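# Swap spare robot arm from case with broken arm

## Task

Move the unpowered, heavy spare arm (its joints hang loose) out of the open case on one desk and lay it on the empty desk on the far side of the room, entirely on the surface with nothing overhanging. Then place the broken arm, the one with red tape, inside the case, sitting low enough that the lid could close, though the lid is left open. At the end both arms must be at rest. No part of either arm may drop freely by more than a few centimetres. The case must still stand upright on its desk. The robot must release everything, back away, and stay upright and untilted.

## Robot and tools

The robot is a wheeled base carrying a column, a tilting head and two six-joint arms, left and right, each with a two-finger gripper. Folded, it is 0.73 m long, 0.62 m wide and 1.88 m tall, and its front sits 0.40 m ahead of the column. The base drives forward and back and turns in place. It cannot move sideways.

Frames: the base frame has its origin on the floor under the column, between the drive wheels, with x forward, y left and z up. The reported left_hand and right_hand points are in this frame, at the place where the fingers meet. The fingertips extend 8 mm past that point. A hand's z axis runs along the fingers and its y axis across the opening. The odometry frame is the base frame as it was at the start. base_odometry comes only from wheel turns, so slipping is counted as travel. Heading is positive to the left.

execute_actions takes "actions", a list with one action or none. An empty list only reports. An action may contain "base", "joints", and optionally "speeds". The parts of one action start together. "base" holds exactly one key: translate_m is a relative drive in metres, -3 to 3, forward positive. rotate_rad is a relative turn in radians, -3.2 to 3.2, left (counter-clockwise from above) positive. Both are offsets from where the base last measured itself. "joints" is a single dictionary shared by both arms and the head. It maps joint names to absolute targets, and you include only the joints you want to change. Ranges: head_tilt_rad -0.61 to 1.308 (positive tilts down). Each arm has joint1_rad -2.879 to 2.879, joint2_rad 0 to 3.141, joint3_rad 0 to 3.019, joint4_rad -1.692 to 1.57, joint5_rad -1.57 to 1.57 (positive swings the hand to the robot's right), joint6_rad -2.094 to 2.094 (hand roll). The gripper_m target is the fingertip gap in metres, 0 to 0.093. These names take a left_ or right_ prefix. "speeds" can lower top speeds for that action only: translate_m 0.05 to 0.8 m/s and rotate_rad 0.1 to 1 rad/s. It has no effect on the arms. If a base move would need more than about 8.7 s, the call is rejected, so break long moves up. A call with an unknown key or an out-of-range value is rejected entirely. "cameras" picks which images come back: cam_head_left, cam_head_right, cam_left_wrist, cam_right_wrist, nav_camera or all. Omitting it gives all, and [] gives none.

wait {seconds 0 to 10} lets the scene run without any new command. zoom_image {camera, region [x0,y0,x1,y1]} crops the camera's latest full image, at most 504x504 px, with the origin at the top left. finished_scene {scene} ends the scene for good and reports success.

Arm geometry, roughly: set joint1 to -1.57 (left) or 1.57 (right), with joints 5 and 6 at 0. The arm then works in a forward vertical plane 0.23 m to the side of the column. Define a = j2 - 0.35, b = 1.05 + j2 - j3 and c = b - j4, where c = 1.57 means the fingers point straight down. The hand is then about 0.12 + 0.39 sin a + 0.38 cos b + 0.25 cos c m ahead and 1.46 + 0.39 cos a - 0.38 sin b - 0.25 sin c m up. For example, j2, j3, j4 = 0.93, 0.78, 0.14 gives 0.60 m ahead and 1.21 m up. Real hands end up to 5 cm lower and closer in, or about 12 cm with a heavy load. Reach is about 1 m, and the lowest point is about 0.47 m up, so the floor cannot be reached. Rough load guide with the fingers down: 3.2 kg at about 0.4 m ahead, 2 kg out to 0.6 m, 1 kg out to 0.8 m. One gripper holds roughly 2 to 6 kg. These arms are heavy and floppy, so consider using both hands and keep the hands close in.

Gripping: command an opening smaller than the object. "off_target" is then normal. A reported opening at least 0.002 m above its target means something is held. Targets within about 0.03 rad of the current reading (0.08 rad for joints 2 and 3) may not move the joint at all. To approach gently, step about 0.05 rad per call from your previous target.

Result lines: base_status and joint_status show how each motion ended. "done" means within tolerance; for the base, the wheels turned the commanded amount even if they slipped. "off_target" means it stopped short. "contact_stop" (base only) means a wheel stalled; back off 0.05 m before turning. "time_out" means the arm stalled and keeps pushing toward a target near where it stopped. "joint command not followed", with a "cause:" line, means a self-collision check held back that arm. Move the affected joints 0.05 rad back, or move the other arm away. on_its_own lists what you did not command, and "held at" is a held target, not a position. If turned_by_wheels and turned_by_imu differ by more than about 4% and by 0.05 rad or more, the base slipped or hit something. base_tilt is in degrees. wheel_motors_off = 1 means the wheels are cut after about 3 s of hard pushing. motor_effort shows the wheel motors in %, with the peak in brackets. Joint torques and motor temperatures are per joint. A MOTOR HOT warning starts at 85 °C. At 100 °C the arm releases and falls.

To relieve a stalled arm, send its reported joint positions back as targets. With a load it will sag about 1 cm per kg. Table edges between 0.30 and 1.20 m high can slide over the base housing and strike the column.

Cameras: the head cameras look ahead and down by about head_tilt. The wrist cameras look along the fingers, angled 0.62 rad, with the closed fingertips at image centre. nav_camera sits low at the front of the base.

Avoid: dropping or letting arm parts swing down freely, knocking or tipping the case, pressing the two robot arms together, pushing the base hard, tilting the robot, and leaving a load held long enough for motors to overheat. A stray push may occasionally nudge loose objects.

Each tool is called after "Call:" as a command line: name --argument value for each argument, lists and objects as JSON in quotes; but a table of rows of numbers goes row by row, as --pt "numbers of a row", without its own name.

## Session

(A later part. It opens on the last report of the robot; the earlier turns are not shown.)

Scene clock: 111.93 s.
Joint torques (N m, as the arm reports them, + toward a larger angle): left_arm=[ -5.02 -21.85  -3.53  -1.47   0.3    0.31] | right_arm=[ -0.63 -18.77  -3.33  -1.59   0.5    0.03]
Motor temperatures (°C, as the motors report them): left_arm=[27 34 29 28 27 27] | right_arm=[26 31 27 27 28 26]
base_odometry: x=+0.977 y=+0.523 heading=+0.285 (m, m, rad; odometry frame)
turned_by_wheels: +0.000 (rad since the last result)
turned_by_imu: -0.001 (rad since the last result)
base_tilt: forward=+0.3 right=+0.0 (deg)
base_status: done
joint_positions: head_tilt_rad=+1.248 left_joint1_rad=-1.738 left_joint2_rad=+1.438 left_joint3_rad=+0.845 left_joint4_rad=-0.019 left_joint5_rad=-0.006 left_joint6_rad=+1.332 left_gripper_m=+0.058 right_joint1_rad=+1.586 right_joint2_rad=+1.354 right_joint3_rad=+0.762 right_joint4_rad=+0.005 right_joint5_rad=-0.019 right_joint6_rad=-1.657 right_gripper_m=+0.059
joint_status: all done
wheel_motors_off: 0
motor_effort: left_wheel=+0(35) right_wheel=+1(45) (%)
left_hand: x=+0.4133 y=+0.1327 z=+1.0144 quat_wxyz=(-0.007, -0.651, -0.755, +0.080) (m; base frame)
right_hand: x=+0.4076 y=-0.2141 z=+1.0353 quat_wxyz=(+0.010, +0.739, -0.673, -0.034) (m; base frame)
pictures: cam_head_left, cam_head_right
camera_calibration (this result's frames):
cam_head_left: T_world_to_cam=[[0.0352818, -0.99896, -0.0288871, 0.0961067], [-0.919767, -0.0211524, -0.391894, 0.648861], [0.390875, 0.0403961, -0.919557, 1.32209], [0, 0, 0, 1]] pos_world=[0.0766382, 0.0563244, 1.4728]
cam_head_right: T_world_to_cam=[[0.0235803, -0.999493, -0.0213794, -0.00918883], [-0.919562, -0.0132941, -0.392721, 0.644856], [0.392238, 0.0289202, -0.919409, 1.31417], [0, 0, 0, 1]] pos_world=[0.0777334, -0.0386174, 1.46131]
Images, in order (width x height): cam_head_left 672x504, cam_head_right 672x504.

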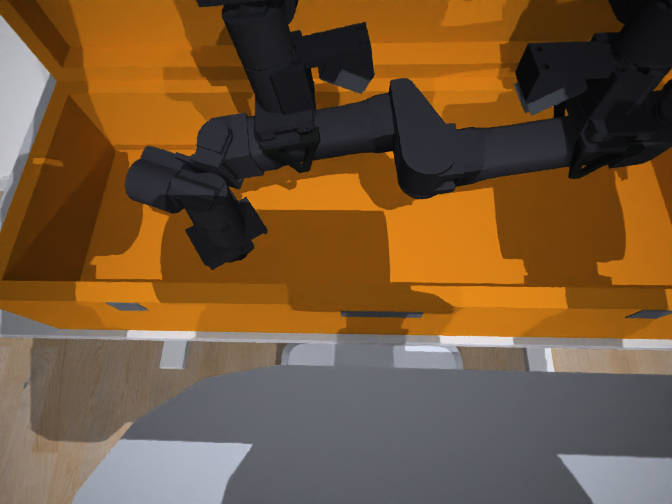

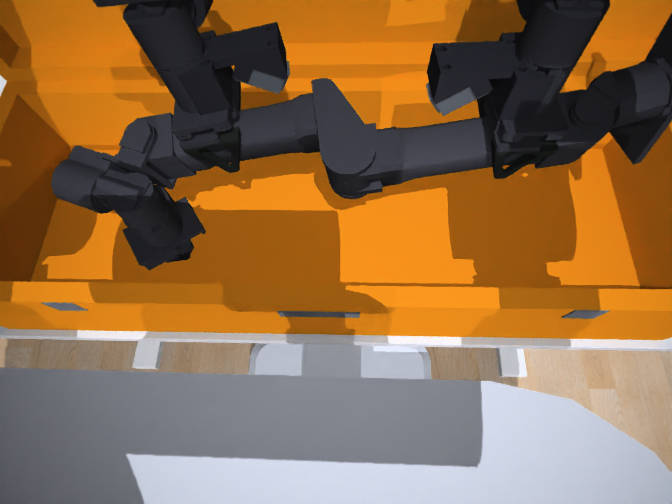

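Call:
execute_actions --actions '[{"joints": {"head_tilt_rad": 1.1, "left_joint1_rad": -1.79, "left_joint2_rad": 1.12, "left_joint3_rad": 0.715, "left_joint4_rad": -0.18, "left_joint6_rad": 1.325, "right_joint2_rad": 1.06, "right_joint3_rad": 0.665, "right_joint4_rad": -0.193}}]' --cameras '["cam_head_left"]'

Call:
execute_actions --actions '[{"joints": {"left_joint1_rad": -1.816, "left_joint2_rad": 0.89, "left_joint3_rad": 0.68, "left_joint4_rad": -0.35, "left_joint6_rad": 1.31, "right_joint2_rad": 0.82, "right_joint3_rad": 0.645, "right_joint4_rad": -0.392}}]' --cameras '["cam_head_left", "cam_head_right"]'

Scene clock: 114.50 s.
Joint torques (N m, as the arm reports them, + toward a larger angle): left_arm=[ -4.08 -22.13  -1.43  -1.49   0.48   0.39] | right_arm=[ -0.83 -19.02  -0.77  -1.14   0.5    0.07]
Motor temperatures (°C, as the motors report them): left_arm=[27 34 29 28 27 27] | right_arm=[26 31 27 27 28 26]
base_odometry: x=+0.977 y=+0.523 heading=+0.285 (m, m, rad; odometry frame)
turned_by_wheels: +0.000 (rad since the last result)
turned_by_imu: -0.001 (rad since the last result)
base_tilt: forward=+0.3 right=-0.1 (deg)
base_status: not commanded
joint_positions: head_tilt_rad=+1.113 left_joint1_rad=-1.766 left_joint2_rad=+1.243 left_joint3_rad=+0.737 left_joint4_rad=-0.150 left_joint5_rad=-0.011 left_joint6_rad=+1.298 left_gripper_m=+0.058 right_joint1_rad=+1.587 right_joint2_rad=+1.139 right_joint3_rad=+0.672 right_joint4_rad=-0.171 right_joint5_rad=-0.019 right_joint6_rad=-1.663 right_gripper_m=+0.059
joint_status: all done
wheel_motors_off: 0
motor_effort: left_wheel=+0(3) right_wheel=+0(3) (%)
left_hand: x=+0.3942 y=+0.1309 z=+1.0787 quat_wxyz=(+0.007, -0.644, -0.758, +0.100) (m; base frame)
right_hand: x=+0.3916 y=-0.2149 z=+1.1008 quat_wxyz=(+0.027, +0.740, -0.670, -0.053) (m; base frame)
pictures: cam_head_left
camera_calibration (this result's frames):
cam_head_left: T_world_to_cam=[[0.0388626, -0.99896, -0.023853, 0.0881753], [-0.858355, -0.0211524, -0.512619, 0.831708], [0.511582, 0.0403961, -0.858285, 1.2217], [0, 0, 0, 1]] pos_world=[0.0854773, 0.0563244, 1.47702]
Images, in order (width x height): cam_head_left 672x504.

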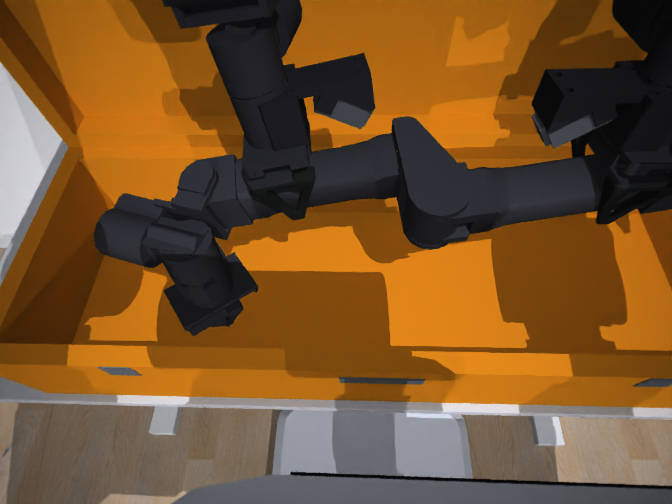

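Scene clock: 115.77 s.
Joint torques (N m, as the arm reports them, + toward a larger angle): left_arm=[ -3.88 -19.88   2.63  -1.83   0.47   0.51] | right_arm=[ -1.19 -16.04   3.7   -1.4    0.81   0.09]
Motor temperatures (°C, as the motors report them): left_arm=[27 34 29 28 27 27] | right_arm=[26 32 27 27 28 26]
base_odometry: x=+0.977 y=+0.523 heading=+0.285 (m, m, rad; odometry frame)
turned_by_wheels: +0.000 (rad since the last result)
turned_by_imu: +0.000 (rad since the last result)
base_tilt: forward=+0.3 right=-0.1 (deg)
base_status: not commanded
joint_positions: head_tilt_rad=+1.113 left_joint1_rad=-1.792 left_joint2_rad=+1.000 left_joint3_rad=+0.675 left_joint4_rad=-0.311 left_joint5_rad=-0.010 left_joint6_rad=+1.275 left_gripper_m=+0.058 right_joint1_rad=+1.589 right_joint2_rad=+0.884 right_joint3_rad=+0.628 right_joint4_rad=-0.364 right_joint5_rad=-0.026 right_joint6_rad=-1.665 right_gripper_m=+0.059
joint_status: all done
wheel_motors_off: 0
motor_effort: left_wheel=+0(2) right_wheel=-1(4) (%)
left_hand: x=+0.4007 y=+0.1309 z=+1.1519 quat_wxyz=(-0.008, -0.640, -0.762, +0.103) (m; base frame)
right_hand: x=+0.3983 y=-0.2138 z=+1.1738 quat_wxyz=(+0.017, +0.741, -0.669, -0.049) (m; base frame)
pictures: cam_head_left, cam_head_right
camera_calibration (this result's frames):
cam_head_left: T_world_to_cam=[[0.0388657, -0.99896, -0.0238479, 0.0881671], [-0.858287, -0.0211524, -0.512733, 0.83188], [0.511696, 0.0403961, -0.858217, 1.22158], [0, 0, 0, 1]] pos_world=[0.0854856, 0.0563244, 1.47702]
cam_head_right: T_world_to_cam=[[0.0262561, -0.999493, -0.0179924, -0.0145386], [-0.857972, -0.0132941, -0.513525, 0.827815], [0.513026, 0.0289202, -0.857886, 1.21339], [0, 0, 0, 1]] pos_world=[0.0881246, -0.0386174, 1.46579]
Images, in order (width x height): cam_head_left 672x504, cam_head_right 672x504.

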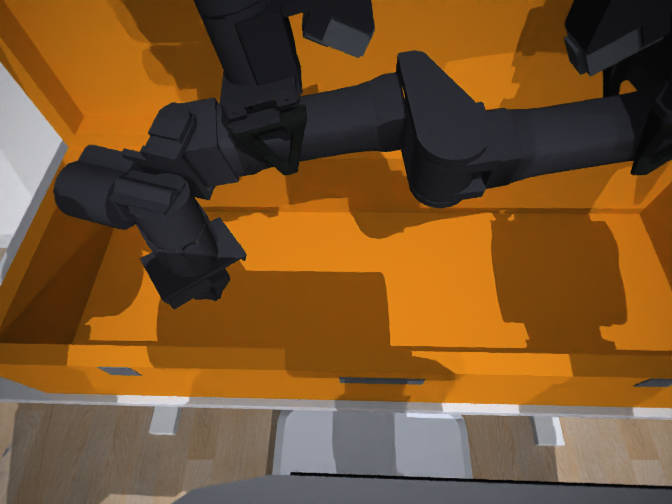

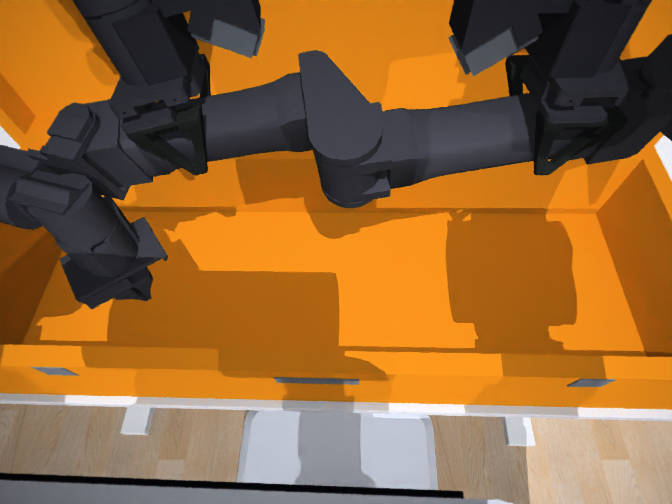

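Call:
execute_actions --actions '[{"base": {"translate_m": -0.8}, "speeds": {"translate_m": 0.4}, "joints": {"left_joint6_rad": 1.28, "head_tilt_rad": 0.9}}]' --cameras '["cam_head_left", "cam_head_right"]'

Scene clock: 123.07 s.
Joint torques (N m, as the arm reports them, + toward a larger angle): left_arm=[ -3.44 -19.59   3.38  -1.86   0.45   0.25] | right_arm=[ -0.94 -17.11   4.59  -1.32   0.73   0.1 ]
Motor temperatures (°C, as the motors report them): left_arm=[27 34 29 28 27 27] | right_arm=[26 31 27 27 29 26]
base_odometry: x=+0.209 y=+0.299 heading=+0.285 (m, m, rad; odometry frame)
turned_by_wheels: +0.001 (rad since the last result)
turned_by_imu: -0.004 (rad since the last result)
base_tilt: forward=+0.3 right=-0.1 (deg)
base_status: done
joint_positions: head_tilt_rad=+0.914 left_joint1_rad=-1.794 left_joint2_rad=+1.000 left_joint3_rad=+0.664 left_joint4_rad=-0.311 left_joint5_rad=-0.009 left_joint6_rad=+1.267 left_gripper_m=+0.058 right_joint1_rad=+1.589 right_joint2_rad=+0.884 right_joint3_rad=+0.621 right_joint4_rad=-0.368 right_joint5_rad=-0.025 right_joint6_rad=-1.667 right_gripper_m=+0.059
joint_status: all done
wheel_motors_off: 0
motor_effort: left_wheel=+1(34) right_wheel=+0(44) (%)
left_hand: x=+0.3940 y=+0.1308 z=+1.1515 quat_wxyz=(-0.003, -0.637, -0.763, +0.107) (m; base frame)
right_hand: x=+0.3928 y=-0.2136 z=+1.1733 quat_wxyz=(+0.021, +0.742, -0.668, -0.054) (m; base frame)
pictures: cam_head_left, cam_head_right
camera_calibration (this result's frames):
cam_head_left: T_world_to_cam=[[0.0428043, -0.99896, -0.0157182, 0.0754505], [-0.740368, -0.0211524, -0.671869, 1.07105], [0.670838, 0.0403961, -0.740503, 1.03235], [0, 0, 0, 1]] pos_world=[0.0972048, 0.0563244, 1.48525]
cam_head_right: T_world_to_cam=[[0.0292878, -0.999493, -0.0124634, -0.0232048], [-0.739902, -0.0132941, -0.672583, 1.06686], [0.672076, 0.0289202, -0.739917, 1.02376], [0, 0, 0, 1]] pos_world=[0.102006, -0.0386174, 1.47476]
Images, in order (width x height): cam_head_left 672x504, cam_head_right 672x504.

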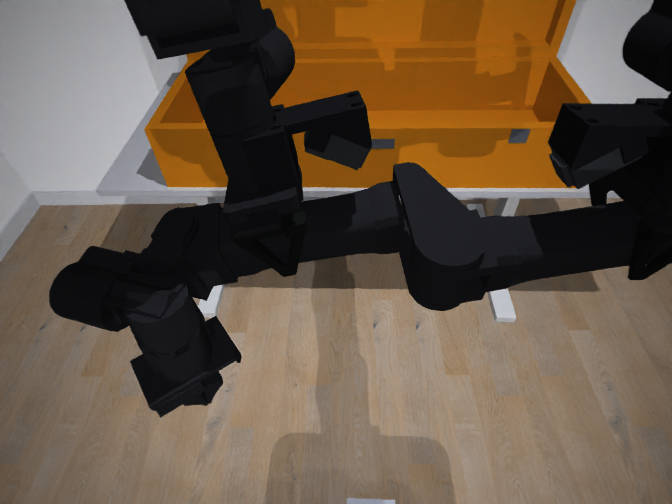

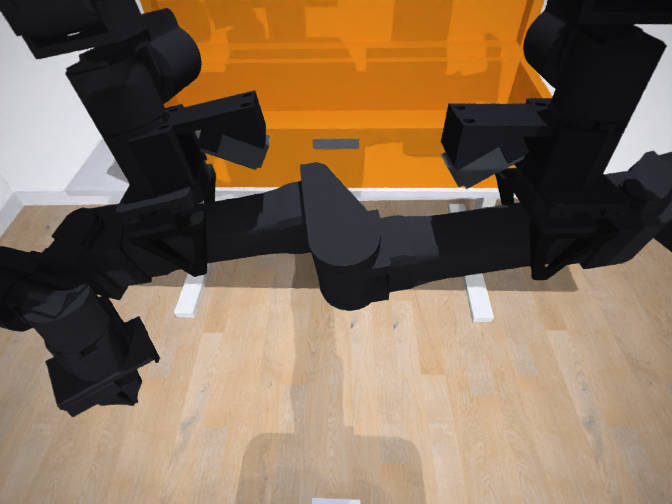

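Call:
execute_actions --actions '[{"base": {"rotate_rad": 3.18}, "speeds": {"rotate_rad": 0.55}, "joints": {"head_tilt_rad": 0.45}}]' --cameras '["cam_head_left", "cam_head_right", "nav_camera"]'

Scene clock: 130.73 s.
Joint torques (N m, as the arm reports them, + toward a larger angle): left_arm=[ -2.95 -19.69   3.24  -1.82   0.57   0.25] | right_arm=[ -1.89 -16.95   4.05  -1.31   0.65   0.12]
Motor temperatures (°C, as the motors report them): left_arm=[27 34 29 28 27 27] | right_arm=[26 31 27 27 29 26]
base_odometry: x=+0.209 y=+0.299 heading=-2.818 (m, m, rad; odometry frame)
turned_by_wheels: +3.180 (rad since the last result)
turned_by_imu: +3.140 (rad since the last result)
base_tilt: forward=+0.2 right=-0.1 (deg)
base_status: done
joint_positions: head_tilt_rad=+0.468 left_joint1_rad=-1.795 left_joint2_rad=+1.000 left_joint3_rad=+0.665 left_joint4_rad=-0.311 left_joint5_rad=-0.013 left_joint6_rad=+1.266 left_gripper_m=+0.058 right_joint1_rad=+1.590 right_joint2_rad=+0.884 right_joint3_rad=+0.622 right_joint4_rad=-0.368 right_joint5_rad=-0.023 right_joint6_rad=-1.668 right_gripper_m=+0.059
joint_status: all done
wheel_motors_off: 0
motor_effort: left_wheel=+0(37) right_wheel=-1(49) (%)
left_hand: x=+0.3947 y=+0.1306 z=+1.1516 quat_wxyz=(-0.003, -0.637, -0.763, +0.106) (m; base frame)
right_hand: x=+0.3940 y=-0.2138 z=+1.1734 quat_wxyz=(+0.021, +0.742, -0.668, -0.052) (m; base frame)
pictures: cam_head_left, cam_head_right, nav_camera
camera_calibration (this result's frames):
cam_head_left: T_world_to_cam=[[0.0453989, -0.99896, 0.00426724, 0.0445432], [-0.378458, -0.0211524, -0.925377, 1.44336], [0.924505, 0.0403961, -0.379024, 0.462988], [0, 0, 0, 1]] pos_world=[0.116193, 0.0563244, 1.51095]
cam_head_right: T_world_to_cam=[[0.0317995, -0.999493, 0.00137799, -0.0446462], [-0.37773, -0.0132941, -0.92582, 1.43874], [0.92537, 0.0289202, -0.377961, 0.453686], [0, 0, 0, 1]] pos_world=[0.125047, -0.0386174, 1.50355]
Images, in order (width x height): cam_head_left 672x504, cam_head_right 672x504, nav_camera 672x504.

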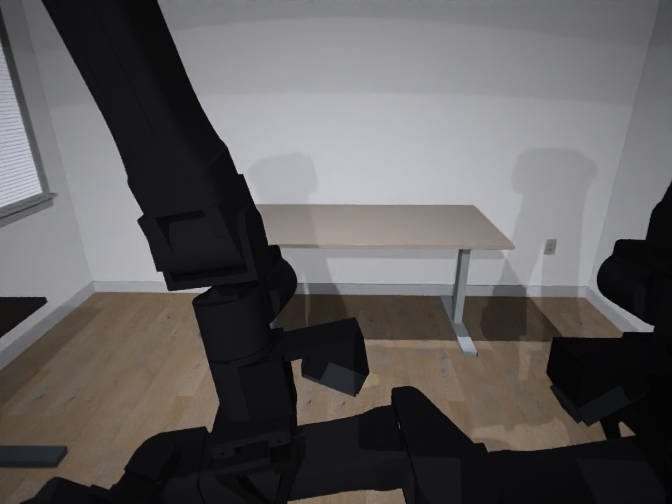

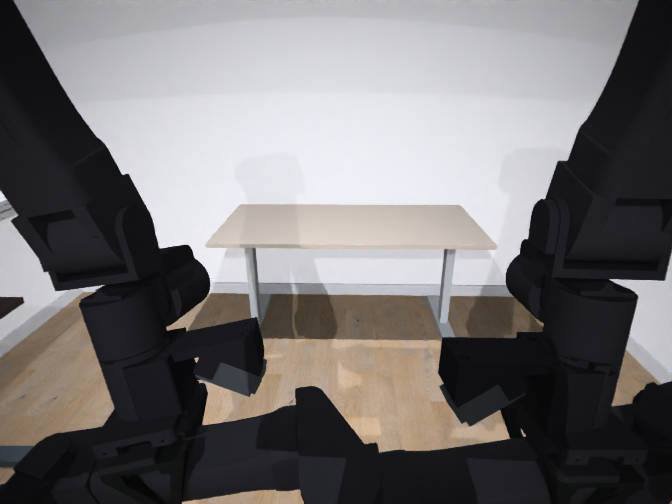

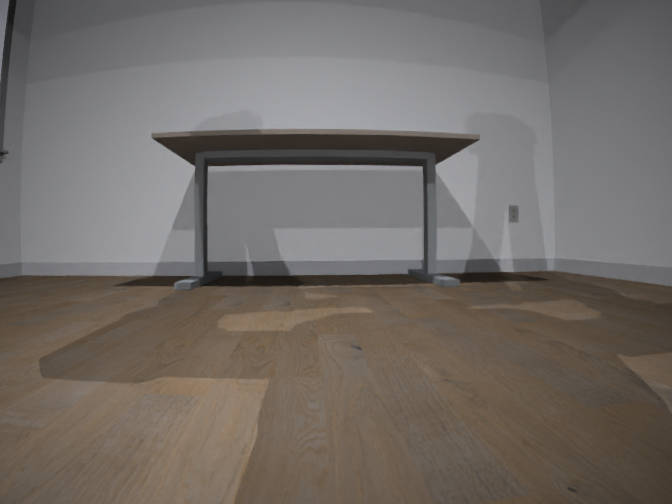

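Call:
execute_actions --actions '[{"base": {"translate_m": 1.4}, "speeds": {"translate_m": 0.5}, "joints": {"head_tilt_rad": 0.75}}]' --cameras '["cam_head_left", "cam_head_right", "nav_camera"]'

Scene clock: 138.33 s.
Joint torques (N m, as the arm reports them, + toward a larger angle): left_arm=[ -3.33 -19.92   2.77  -1.77   0.56   0.23] | right_arm=[ -1.14 -17.07   3.63  -1.     0.6    0.11]
Motor temperatures (°C, as the motors report them): left_arm=[27 34 29 28 27 27] | right_arm=[26 31 27 27 29 26]
base_odometry: x=-1.119 y=-0.146 heading=-2.818 (m, m, rad; odometry frame)
turned_by_wheels: +0.000 (rad since the last result)
turned_by_imu: +0.002 (rad since the last result)
base_tilt: forward=+0.3 right=-0.1 (deg)
base_status: done
joint_positions: head_tilt_rad=+0.753 left_joint1_rad=-1.795 left_joint2_rad=+1.000 left_joint3_rad=+0.672 left_joint4_rad=-0.311 left_joint5_rad=-0.013 left_joint6_rad=+1.268 left_gripper_m=+0.058 right_joint1_rad=+1.590 right_joint2_rad=+0.884 right_joint3_rad=+0.629 right_joint4_rad=-0.368 right_joint5_rad=-0.022 right_joint6_rad=-1.668 right_gripper_m=+0.059
joint_status: all done
wheel_motors_off: 0
motor_effort: left_wheel=+1(47) right_wheel=-2(59) (%)
left_hand: x=+0.3987 y=+0.1303 z=+1.1519 quat_wxyz=(-0.006, -0.638, -0.763, +0.104) (m; base frame)
right_hand: x=+0.3977 y=-0.2141 z=+1.1738 quat_wxyz=(+0.020, +0.743, -0.668, -0.049) (m; base frame)
pictures: cam_head_left, cam_head_right, nav_camera
camera_calibration (this result's frames):
cam_head_left: T_world_to_cam=[[0.0447732, -0.99896, -0.0086388, 0.0644498], [-0.622838, -0.0211524, -0.782064, 1.23488], [0.781068, 0.0403961, -0.623138, 0.846095], [0, 0, 0, 1]] pos_world=[0.105386, 0.0563244, 1.49354]
cam_head_right: T_world_to_cam=[[0.0309094, -0.999493, -0.00759735, -0.0307797], [-0.622264, -0.0132941, -0.782694, 1.23055], [0.782197, 0.0289202, -0.62236, 0.837218], [0, 0, 0, 1]] pos_world=[0.111809, -0.0386174, 1.48396]
Images, in order (width x height): cam_head_left 672x504, cam_head_right 672x504, nav_camera 672x504.

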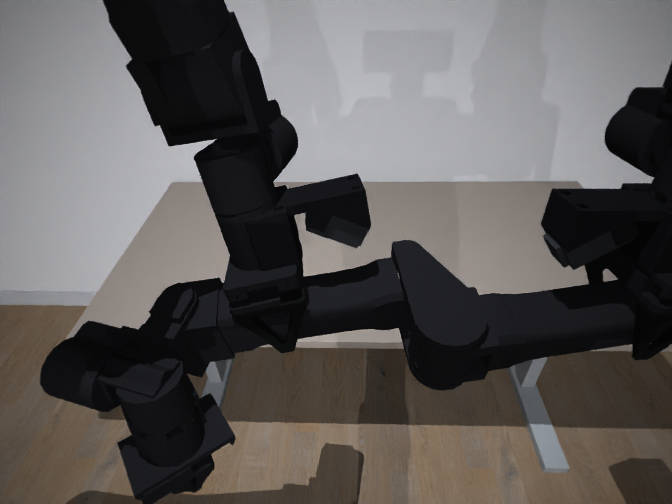

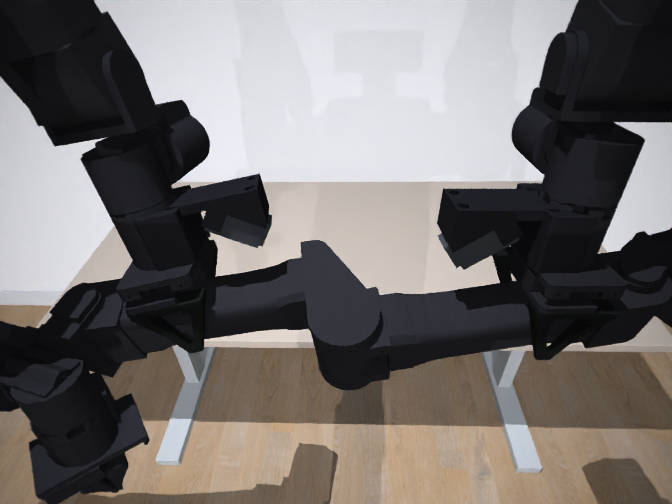

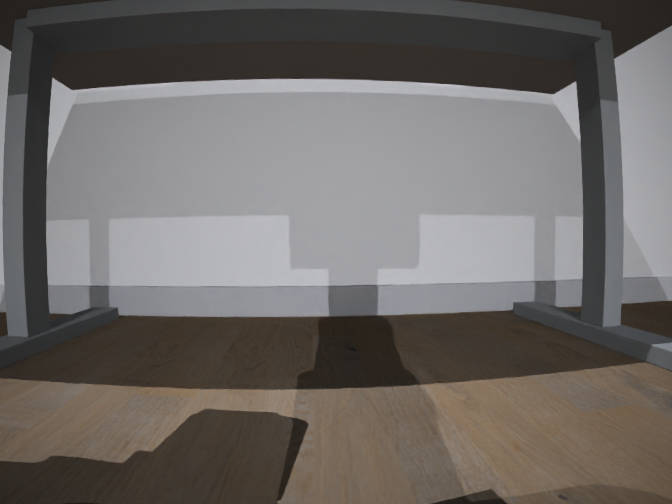

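Call:
execute_actions --actions '[{"base": {"translate_m": 0.49}, "speeds": {"translate_m": 0.3}, "joints": {"head_tilt_rad": 1.2}}]' --cameras '["cam_head_left", "cam_head_right"]'

Scene clock: 150.43 s.
Joint torques (N m, as the arm reports them, + toward a larger angle): left_arm=[ -3.15 -19.96   2.77  -1.85   0.58   0.21] | right_arm=[ -0.96 -17.02   3.63  -1.33   0.6    0.11]
Motor temperatures (°C, as the motors report them): left_arm=[27 35 29 28 27 27] | right_arm=[26 31 27 27 29 26]
base_odometry: x=-1.583 y=-0.302 heading=-2.818 (m, m, rad; odometry frame)
turned_by_wheels: +0.000 (rad since the last result)
turned_by_imu: +0.000 (rad since the last result)
base_tilt: forward=+0.2 right=-0.1 (deg)
base_status: done
joint_positions: head_tilt_rad=+1.198 left_joint1_rad=-1.795 left_joint2_rad=+1.000 left_joint3_rad=+0.672 left_joint4_rad=-0.311 left_joint5_rad=-0.014 left_joint6_rad=+1.268 left_gripper_m=+0.058 right_joint1_rad=+1.590 right_joint2_rad=+0.885 right_joint3_rad=+0.629 right_joint4_rad=-0.368 right_joint5_rad=-0.022 right_joint6_rad=-1.668 right_gripper_m=+0.059
joint_status: all done
wheel_motors_off: 0
motor_effort: left_wheel=+1(33) right_wheel=-1(41) (%)
left_hand: x=+0.3987 y=+0.1304 z=+1.1519 quat_wxyz=(-0.006, -0.638, -0.763, +0.104) (m; base frame)
right_hand: x=+0.3977 y=-0.2141 z=+1.1737 quat_wxyz=(+0.020, +0.743, -0.667, -0.050) (m; base frame)
pictures: cam_head_left, cam_head_right
camera_calibration (this result's frames):
cam_head_left: T_world_to_cam=[[0.0366799, -0.99896, -0.0270896, 0.0932687], [-0.899055, -0.0211524, -0.437324, 0.717788], [0.436296, 0.0403961, -0.898896, 1.288], [0, 0, 0, 1]] pos_world=[0.07996, 0.0563244, 1.47421]
cam_head_right: T_world_to_cam=[[0.0246183, -0.999493, -0.0201755, -0.0110947], [-0.898809, -0.0132941, -0.43814, 0.713763], [0.43765, 0.0289202, -0.89868, 1.27998], [0, 0, 0, 1]] pos_world=[0.0816272, -0.0386174, 1.4628]
Images, in order (width x height): cam_head_left 672x504, cam_head_right 672x504.

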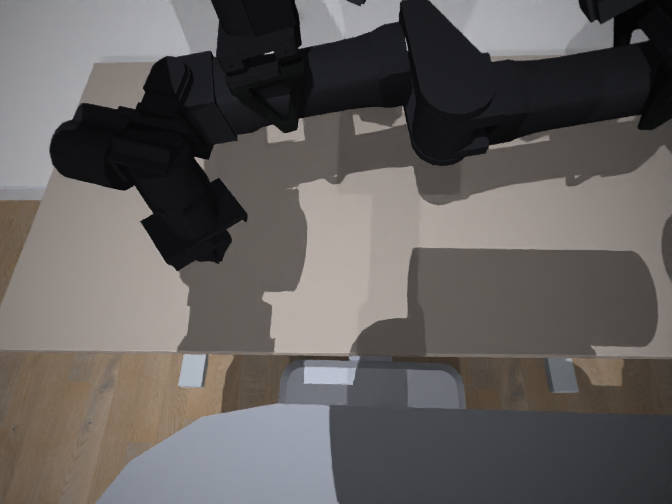

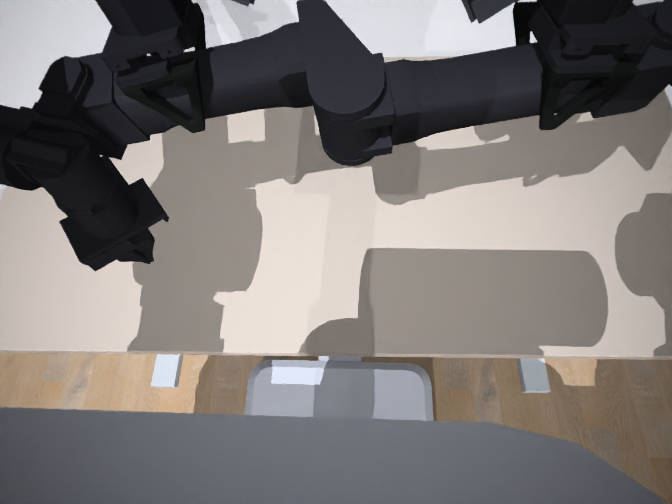

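Call:
execute_actions --actions '[{"joints": {"left_joint1_rad": -1.775, "left_joint2_rad": 1.13, "left_joint3_rad": 0.732, "left_joint4_rad": -0.16, "left_joint6_rad": 1.295, "right_joint2_rad": 1.065, "right_joint3_rad": 0.676, "right_joint4_rad": -0.175}}]' --cameras '[]'

Call:
execute_actions --actions '[{"joints": {"left_joint1_rad": -1.75, "left_joint2_rad": 1.365, "left_joint3_rad": 0.827, "left_joint4_rad": -0.036, "left_joint6_rad": 1.325, "right_joint2_rad": 1.315, "right_joint3_rad": 0.756, "right_joint4_rad": -0.015}}]' --cameras '["cam_head_left"]'

Scene clock: 155.00 s.
Joint torques (N m, as the arm reports them, + toward a larger angle): left_arm=[ -3.4  -22.34  -0.74  -1.43   0.22   0.01] | right_arm=[ -1.14 -18.88  -0.33  -1.03   0.48   0.07]
Motor temperatures (°C, as the motors report them): left_arm=[27 35 29 28 27 27] | right_arm=[26 32 27 27 29 26]
base_odometry: x=-1.583 y=-0.302 heading=-2.818 (m, m, rad; odometry frame)
turned_by_wheels: +0.000 (rad since the last result)
turned_by_imu: -0.001 (rad since the last result)
base_tilt: forward=+0.3 right=-0.1 (deg)
base_status: not commanded
joint_positions: head_tilt_rad=+1.198 left_joint1_rad=-1.758 left_joint2_rad=+1.254 left_joint3_rad=+0.745 left_joint4_rad=-0.130 left_joint5_rad=-0.004 left_joint6_rad=+1.300 left_gripper_m=+0.058 right_joint1_rad=+1.591 right_joint2_rad=+1.141 right_joint3_rad=+0.680 right_joint4_rad=-0.155 right_joint5_rad=-0.017 right_joint6_rad=-1.663 right_gripper_m=+0.059
joint_status: all done
wheel_motors_off: 0
motor_effort: left_wheel=+1(2) right_wheel=+0(5) (%)
left_hand: x=+0.3999 y=+0.1323 z=+1.0742 quat_wxyz=(+0.000, -0.642, -0.760, +0.095) (m; base frame)
right_hand: x=+0.3994 y=-0.2131 z=+1.0999 quat_wxyz=(+0.019, +0.741, -0.669, -0.046) (m; base frame)
pictures: none
No camera images: the call's "cameras" was empty. Leave "cameras" out to get every camera's image.

Scene clock: 156.43 s.
Joint torques (N m, as the arm reports them, + toward a larger angle): left_arm=[ -3.99 -22.32  -3.1   -1.59   0.09   0.03] | right_arm=[ -0.92 -19.55  -2.95  -1.07   0.45   0.  ]
Motor temperatures (°C, as the motors report them): left_arm=[27 35 29 28 27 27] | right_arm=[26 32 27 27 29 26]
base_odometry: x=-1.583 y=-0.302 heading=-2.818 (m, m, rad; odometry frame)
turned_by_wheels: +0.000 (rad since the last result)
turned_by_imu: +0.000 (rad since the last result)
base_tilt: forward=+0.3 right=-0.1 (deg)
base_status: not commanded
joint_positions: head_tilt_rad=+1.198 left_joint1_rad=-1.731 left_joint2_rad=+1.480 left_joint3_rad=+0.856 left_joint4_rad=-0.003 left_joint5_rad=+0.000 left_joint6_rad=+1.329 left_gripper_m=+0.058 right_joint1_rad=+1.591 right_joint2_rad=+1.382 right_joint3_rad=+0.774 right_joint4_rad=+0.007 right_joint5_rad=-0.017 right_joint6_rad=-1.655 right_gripper_m=+0.059
joint_status: all done
wheel_motors_off: 0
motor_effort: left_wheel=+0(3) right_wheel=-2(3) (%)
left_hand: x=+0.4049 y=+0.1346 z=+1.0007 quat_wxyz=(-0.001, -0.648, -0.757, +0.085) (m; base frame)
right_hand: x=+0.4032 y=-0.2119 z=+1.0267 quat_wxyz=(+0.014, +0.739, -0.672, -0.040) (m; base frame)
pictures: cam_head_left
camera_calibration (this result's frames):
cam_head_left: T_world_to_cam=[[0.0366799, -0.99896, -0.0270896, 0.0932687], [-0.899055, -0.0211524, -0.437324, 0.717788], [0.436296, 0.0403961, -0.898896, 1.288], [0, 0, 0, 1]] pos_world=[0.07996, 0.0563244, 1.47421]
Images, in order (width x height): cam_head_left 672x504.

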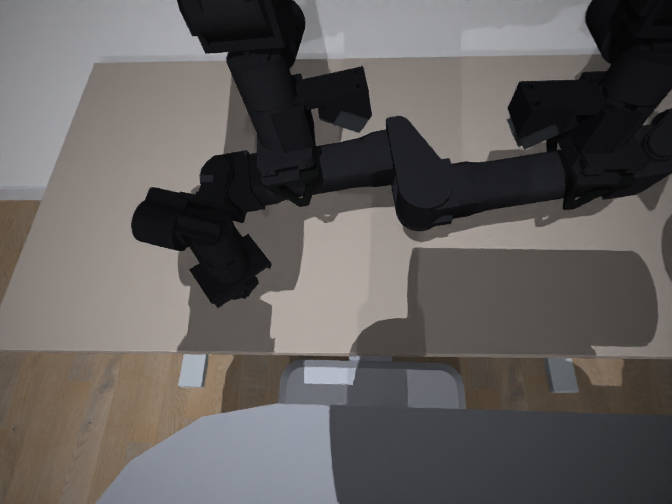

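Call:
execute_actions --actions '[{"joints": {"left_joint1_rad": -1.74, "left_joint2_rad": 1.537, "left_joint3_rad": 0.938, "left_joint4_rad": 0.005, "left_joint6_rad": 1.355, "right_joint2_rad": 1.50, "right_joint3_rad": 0.85, "right_joint4_rad": 0.06}}]' --cameras '["cam_head_left", "cam_head_right"]'

Scene clock: 159.10 s.
Joint torques (N m, as the arm reports them, + toward a larger angle): left_arm=[ -4.04 -22.36  -4.36  -1.48   0.16   0.12] | right_arm=[ -1.29 -18.91  -4.64  -1.11   0.35  -0.05]
Motor temperatures (°C, as the motors report them): left_arm=[27 35 29 28 27 27] | right_arm=[26 32 27 27 29 26]
base_odometry: x=-1.583 y=-0.302 heading=-2.818 (m, m, rad; odometry frame)
turned_by_wheels: +0.000 (rad since the last result)
turned_by_imu: -0.001 (rad since the last result)
base_tilt: forward=+0.3 right=+0.0 (deg)
base_status: not commanded
joint_positions: head_tilt_rad=+1.198 left_joint1_rad=-1.719 left_joint2_rad=+1.646 left_joint3_rad=+0.975 left_joint4_rad=+0.037 left_joint5_rad=-0.002 left_joint6_rad=+1.351 left_gripper_m=+0.058 right_joint1_rad=+1.587 right_joint2_rad=+1.561 right_joint3_rad=+0.876 right_joint4_rad=+0.084 right_joint5_rad=-0.015 right_joint6_rad=-1.650 right_gripper_m=+0.059
joint_status: all done
wheel_motors_off: 0
motor_effort: left_wheel=+1(2) right_wheel=-2(6) (%)
left_hand: x=+0.4082 y=+0.1340 z=+0.9429 quat_wxyz=(+0.005, -0.654, -0.752, +0.082) (m; base frame)
right_hand: x=+0.4039 y=-0.2136 z=+0.9683 quat_wxyz=(+0.016, +0.737, -0.675, -0.038) (m; base frame)
pictures: cam_head_left, cam_head_right
camera_calibration (this result's frames):
cam_head_left: T_world_to_cam=[[0.0366799, -0.99896, -0.0270896, 0.0932687], [-0.899055, -0.0211524, -0.437324, 0.717788], [0.436296, 0.0403961, -0.898896, 1.288], [0, 0, 0, 1]] pos_world=[0.07996, 0.0563244, 1.47421]
cam_head_right: T_world_to_cam=[[0.0246183, -0.999493, -0.0201755, -0.0110947], [-0.898808, -0.0132941, -0.43814, 0.713764], [0.43765, 0.0289202, -0.89868, 1.27998], [0, 0, 0, 1]] pos_world=[0.0816272, -0.0386174, 1.4628]
Images, in order (width x height): cam_head_left 672x504, cam_head_right 672x504.

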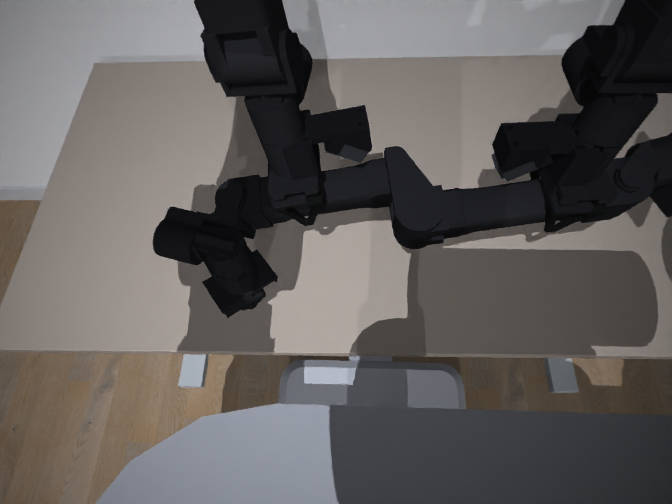

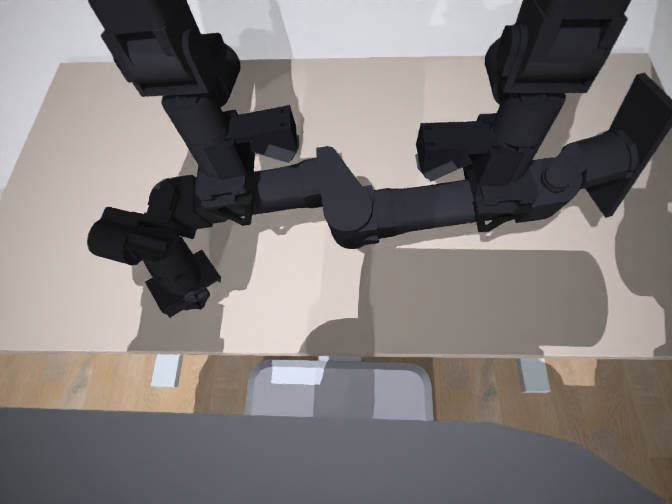

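Call:
execute_actions --actions '[{"joints": {"left_joint1_rad": -1.732, "left_joint2_rad": 1.62, "left_joint3_rad": 1.0, "left_joint4_rad": 0.02, "left_joint6_rad": 1.365, "right_joint2_rad": 1.585, "right_joint3_rad": 0.912, "right_joint4_rad": 0.078}}]' --cameras '["cam_head_left"]'

Scene clock: 161.07 s.
Joint torques (N m, as the arm reports them, + toward a larger angle): left_arm=[ -3.96 -22.08  -5.12  -1.23   0.2    0.13] | right_arm=[ -0.7  -19.03  -5.6   -0.83   0.33  -0.02]
Motor temperatures (°C, as the motors report them): left_arm=[27 35 29 28 27 27] | right_arm=[26 32 27 27 29 26]
base_odometry: x=-1.583 y=-0.302 heading=-2.818 (m, m, rad; odometry frame)
turned_by_wheels: +0.000 (rad since the last result)
turned_by_imu: -0.001 (rad since the last result)
base_tilt: forward=+0.3 right=+0.0 (deg)
base_status: not commanded
joint_positions: head_tilt_rad=+1.198 left_joint1_rad=-1.713 left_joint2_rad=+1.722 left_joint3_rad=+1.047 left_joint4_rad=+0.045 left_joint5_rad=-0.003 left_joint6_rad=+1.357 left_gripper_m=+0.058 right_joint1_rad=+1.586 right_joint2_rad=+1.641 right_joint3_rad=+0.947 right_joint4_rad=+0.094 right_joint5_rad=-0.014 right_joint6_rad=-1.652 right_gripper_m=+0.059
joint_status: all done
wheel_motors_off: 0
motor_effort: left_wheel=+1(1) right_wheel=-2(3) (%)
left_hand: x=+0.4143 y=+0.1343 z=+0.9142 quat_wxyz=(+0.005, -0.655, -0.751, +0.078) (m; base frame)
right_hand: x=+0.4104 y=-0.2135 z=+0.9394 quat_wxyz=(+0.016, +0.737, -0.675, -0.037) (m; base frame)
pictures: cam_head_left
camera_calibration (this result's frames):
cam_head_left: T_world_to_cam=[[0.0366799, -0.99896, -0.0270896, 0.0932687], [-0.899055, -0.0211524, -0.437324, 0.717788], [0.436296, 0.0403961, -0.898896, 1.288], [0, 0, 0, 1]] pos_world=[0.07996, 0.0563244, 1.47421]
Images, in order (width x height): cam_head_left 672x504.

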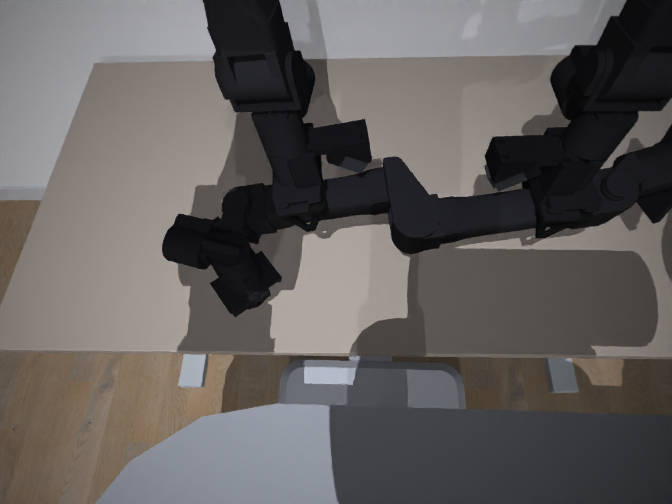

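Call:
execute_actions --actions '[{"joints": {"left_joint1_rad": -1.727, "left_joint2_rad": 1.68, "left_joint3_rad": 1.05, "left_joint4_rad": 0.03, "left_joint6_rad": 1.37, "right_joint2_rad": 1.645, "right_joint3_rad": 0.96, "right_joint4_rad": 0.088}}]' --cameras '["cam_head_left"]'

Scene clock: 162.73 s.
Joint torques (N m, as the arm reports them, + toward a larger angle): left_arm=[ -3.6  -20.39  -3.66  -0.69   0.23   0.24] | right_arm=[ -0.38 -19.19  -5.93  -0.87   0.38  -0.01]
Motor temperatures (°C, as the motors report them): left_arm=[27 35 29 28 27 27] | right_arm=[26 32 27 27 29 26]
base_odometry: x=-1.583 y=-0.302 heading=-2.818 (m, m, rad; odometry frame)
turned_by_wheels: +0.000 (rad since the last result)
turned_by_imu: -0.001 (rad since the last result)
base_tilt: forward=+0.3 right=-0.1 (deg)
base_status: not commanded
joint_positions: head_tilt_rad=+1.198 left_joint1_rad=-1.710 left_joint2_rad=+1.756 left_joint3_rad=+1.079 left_joint4_rad=+0.043 left_joint5_rad=-0.004 left_joint6_rad=+1.354 left_gripper_m=+0.058 right_joint1_rad=+1.586 right_joint2_rad=+1.705 right_joint3_rad=+0.994 right_joint4_rad=+0.106 right_joint5_rad=-0.015 right_joint6_rad=-1.657 right_gripper_m=+0.058
joint_status: all done
wheel_motors_off: 0
motor_effort: left_wheel=+1(1) right_wheel=-2(2) (%)
left_hand: x=+0.4152 y=+0.1345 z=+0.9014 quat_wxyz=(+0.007, -0.654, -0.753, +0.078) (m; base frame)
right_hand: x=+0.4089 y=-0.2135 z=+0.9170 quat_wxyz=(+0.017, +0.739, -0.673, -0.039) (m; base frame)
pictures: cam_head_left
camera_calibration (this result's frames):
cam_head_left: T_world_to_cam=[[0.0366799, -0.99896, -0.0270896, 0.0932687], [-0.899055, -0.0211524, -0.437324, 0.717788], [0.436296, 0.0403961, -0.898896, 1.288], [0, 0, 0, 1]] pos_world=[0.07996, 0.0563244, 1.47421]
Images, in order (width x height): cam_head_left 672x504.

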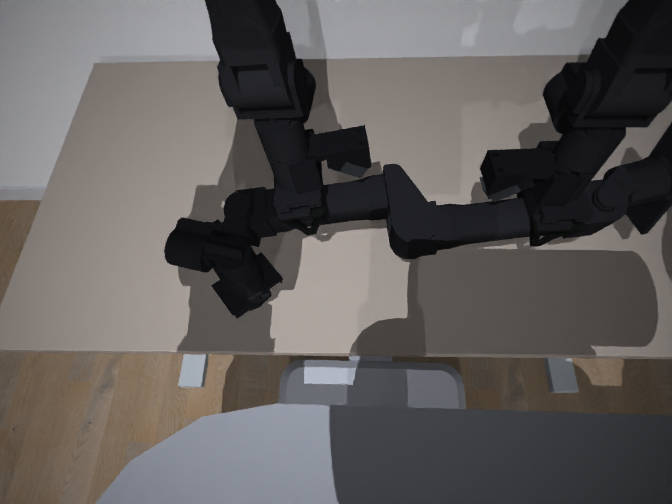

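Call:
execute_actions --actions '[{"base": {"translate_m": 0.055}, "speeds": {"translate_m": 0.05}, "joints": {"left_joint2_rad": 1.71, "left_joint3_rad": 1.075}}]' --cameras '["cam_head_left", "cam_head_right"]'

Scene clock: 165.00 s.
Joint torques (N m, as the arm reports them, + toward a larger angle): left_arm=[ -4.15 -20.1   -3.25  -0.54   0.2    0.21] | right_arm=[ -0.51 -20.22  -6.26  -0.94   0.25  -0.04]
Motor temperatures (°C, as the motors report them): left_arm=[27 35 29 28 27 27] | right_arm=[26 32 27 27 29 26]
base_odometry: x=-1.636 y=-0.320 heading=-2.818 (m, m, rad; odometry frame)
turned_by_wheels: +0.000 (rad since the last result)
turned_by_imu: -0.001 (rad since the last result)
base_tilt: forward=+0.3 right=-0.1 (deg)
base_status: done
joint_positions: head_tilt_rad=+1.199 left_joint1_rad=-1.710 left_joint2_rad=+1.778 left_joint3_rad=+1.099 left_joint4_rad=+0.038 left_joint5_rad=-0.004 left_joint6_rad=+1.360 left_gripper_m=+0.058 right_joint1_rad=+1.585 right_joint2_rad=+1.709 right_joint3_rad=+0.997 right_joint4_rad=+0.106 right_joint5_rad=-0.012 right_joint6_rad=-1.652 right_gripper_m=+0.058
joint_status: all done
wheel_motors_off: 0
motor_effort: left_wheel=+0(34) right_wheel=+1(41) (%)
left_hand: x=+0.4141 y=+0.1336 z=+0.8935 quat_wxyz=(+0.010, -0.656, -0.750, +0.080) (m; base frame)
right_hand: x=+0.4085 y=-0.2143 z=+0.9154 quat_wxyz=(+0.019, +0.737, -0.674, -0.039) (m; base frame)
pictures: cam_head_left, cam_head_right
camera_calibration (this result's frames):
cam_head_left: T_world_to_cam=[[0.0366676, -0.99896, -0.0271063, 0.0932951], [-0.899254, -0.0211524, -0.436914, 0.717167], [0.435886, 0.0403961, -0.899095, 1.28833], [0, 0, 0, 1]] pos_world=[0.07993, 0.0563244, 1.4742]
cam_head_right: T_world_to_cam=[[0.0246091, -0.999493, -0.0201867, -0.011077], [-0.899008, -0.0132941, -0.43773, 0.713142], [0.43724, 0.0289202, -0.89888, 1.28031], [0, 0, 0, 1]] pos_world=[0.081592, -0.0386174, 1.46278]
Images, in order (width x height): cam_head_left 672x504, cam_head_right 672x504.

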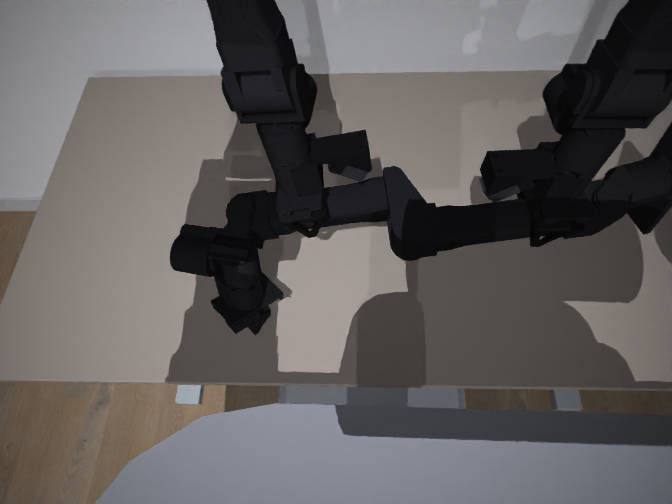

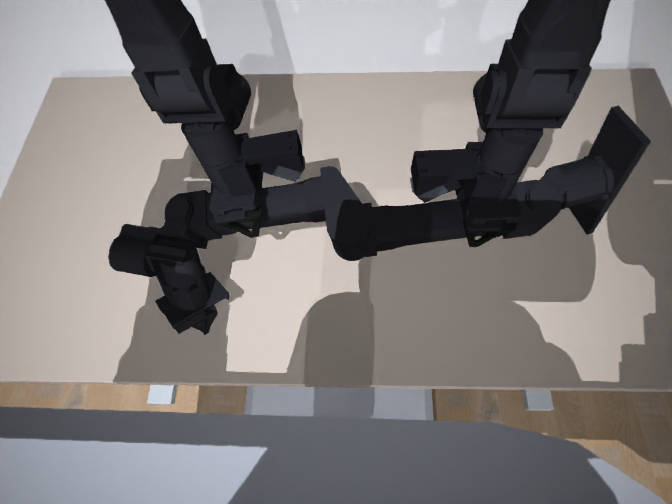

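Call:
execute_actions --actions '[{"base": {"translate_m": 0.045}, "speeds": {"translate_m": 0.05}, "joints": {"left_joint1_rad": -1.72, "left_joint2_rad": 1.76, "left_joint3_rad": 1.125, "right_joint2_rad": 1.715, "right_joint3_rad": 1.025}}]' --cameras '["cam_head_left", "cam_head_right"]'

Scene clock: 167.23 s.
Joint torques (N m, as the arm reports them, + toward a larger angle): left_arm=[ -3.52 -20.43  -4.05  -0.86   0.22   0.16] | right_arm=[  0.1  -19.9   -6.44  -1.17   0.34  -0.05]
Motor temperatures (°C, as the motors report them): left_arm=[27 35 29 28 27 27] | right_arm=[26 32 27 27 29 26]
base_odometry: x=-1.678 y=-0.334 heading=-2.818 (m, m, rad; odometry frame)
turned_by_wheels: +0.000 (rad since the last result)
turned_by_imu: -0.001 (rad since the last result)
base_tilt: forward=+0.3 right=+0.0 (deg)
base_status: done
joint_positions: head_tilt_rad=+1.199 left_joint1_rad=-1.706 left_joint2_rad=+1.838 left_joint3_rad=+1.160 left_joint4_rad=+0.046 left_joint5_rad=-0.003 left_joint6_rad=+1.364 left_gripper_m=+0.058 right_joint1_rad=+1.582 right_joint2_rad=+1.781 right_joint3_rad=+1.064 right_joint4_rad=+0.110 right_joint5_rad=-0.014 right_joint6_rad=-1.652 right_gripper_m=+0.058
joint_status: all done
wheel_motors_off: 0
motor_effort: left_wheel=+0(35) right_wheel=+1(44) (%)
left_hand: x=+0.4190 y=+0.1327 z=+0.8702 quat_wxyz=(+0.007, -0.657, -0.750, +0.077) (m; base frame)
right_hand: x=+0.4111 y=-0.2158 z=+0.8884 quat_wxyz=(+0.020, +0.736, -0.675, -0.039) (m; base frame)
pictures: cam_head_left, cam_head_right
camera_calibration (this result's frames):
cam_head_left: T_world_to_cam=[[0.0366638, -0.99896, -0.0271114, 0.0933031], [-0.899315, -0.0211524, -0.43679, 0.716978], [0.435762, 0.0403961, -0.899155, 1.28843], [0, 0, 0, 1]] pos_world=[0.0799209, 0.0563244, 1.47419]
cam_head_right: T_world_to_cam=[[0.0246063, -0.999493, -0.0201901, -0.0110716], [-0.899069, -0.0132941, -0.437606, 0.712954], [0.437116, 0.0289202, -0.89894, 1.28041], [0, 0, 0, 1]] pos_world=[0.0815813, -0.0386174, 1.46278]
Images, in order (width x height): cam_head_left 672x504, cam_head_right 672x504.

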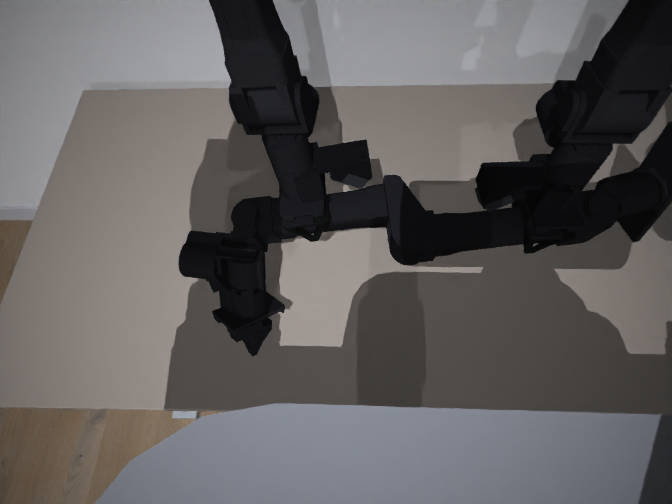

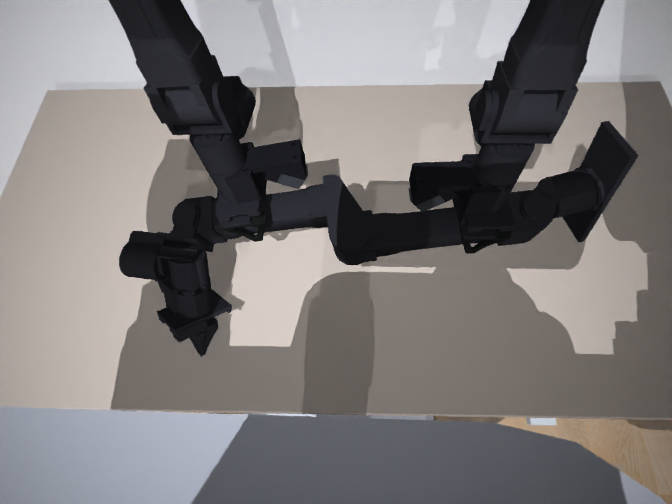

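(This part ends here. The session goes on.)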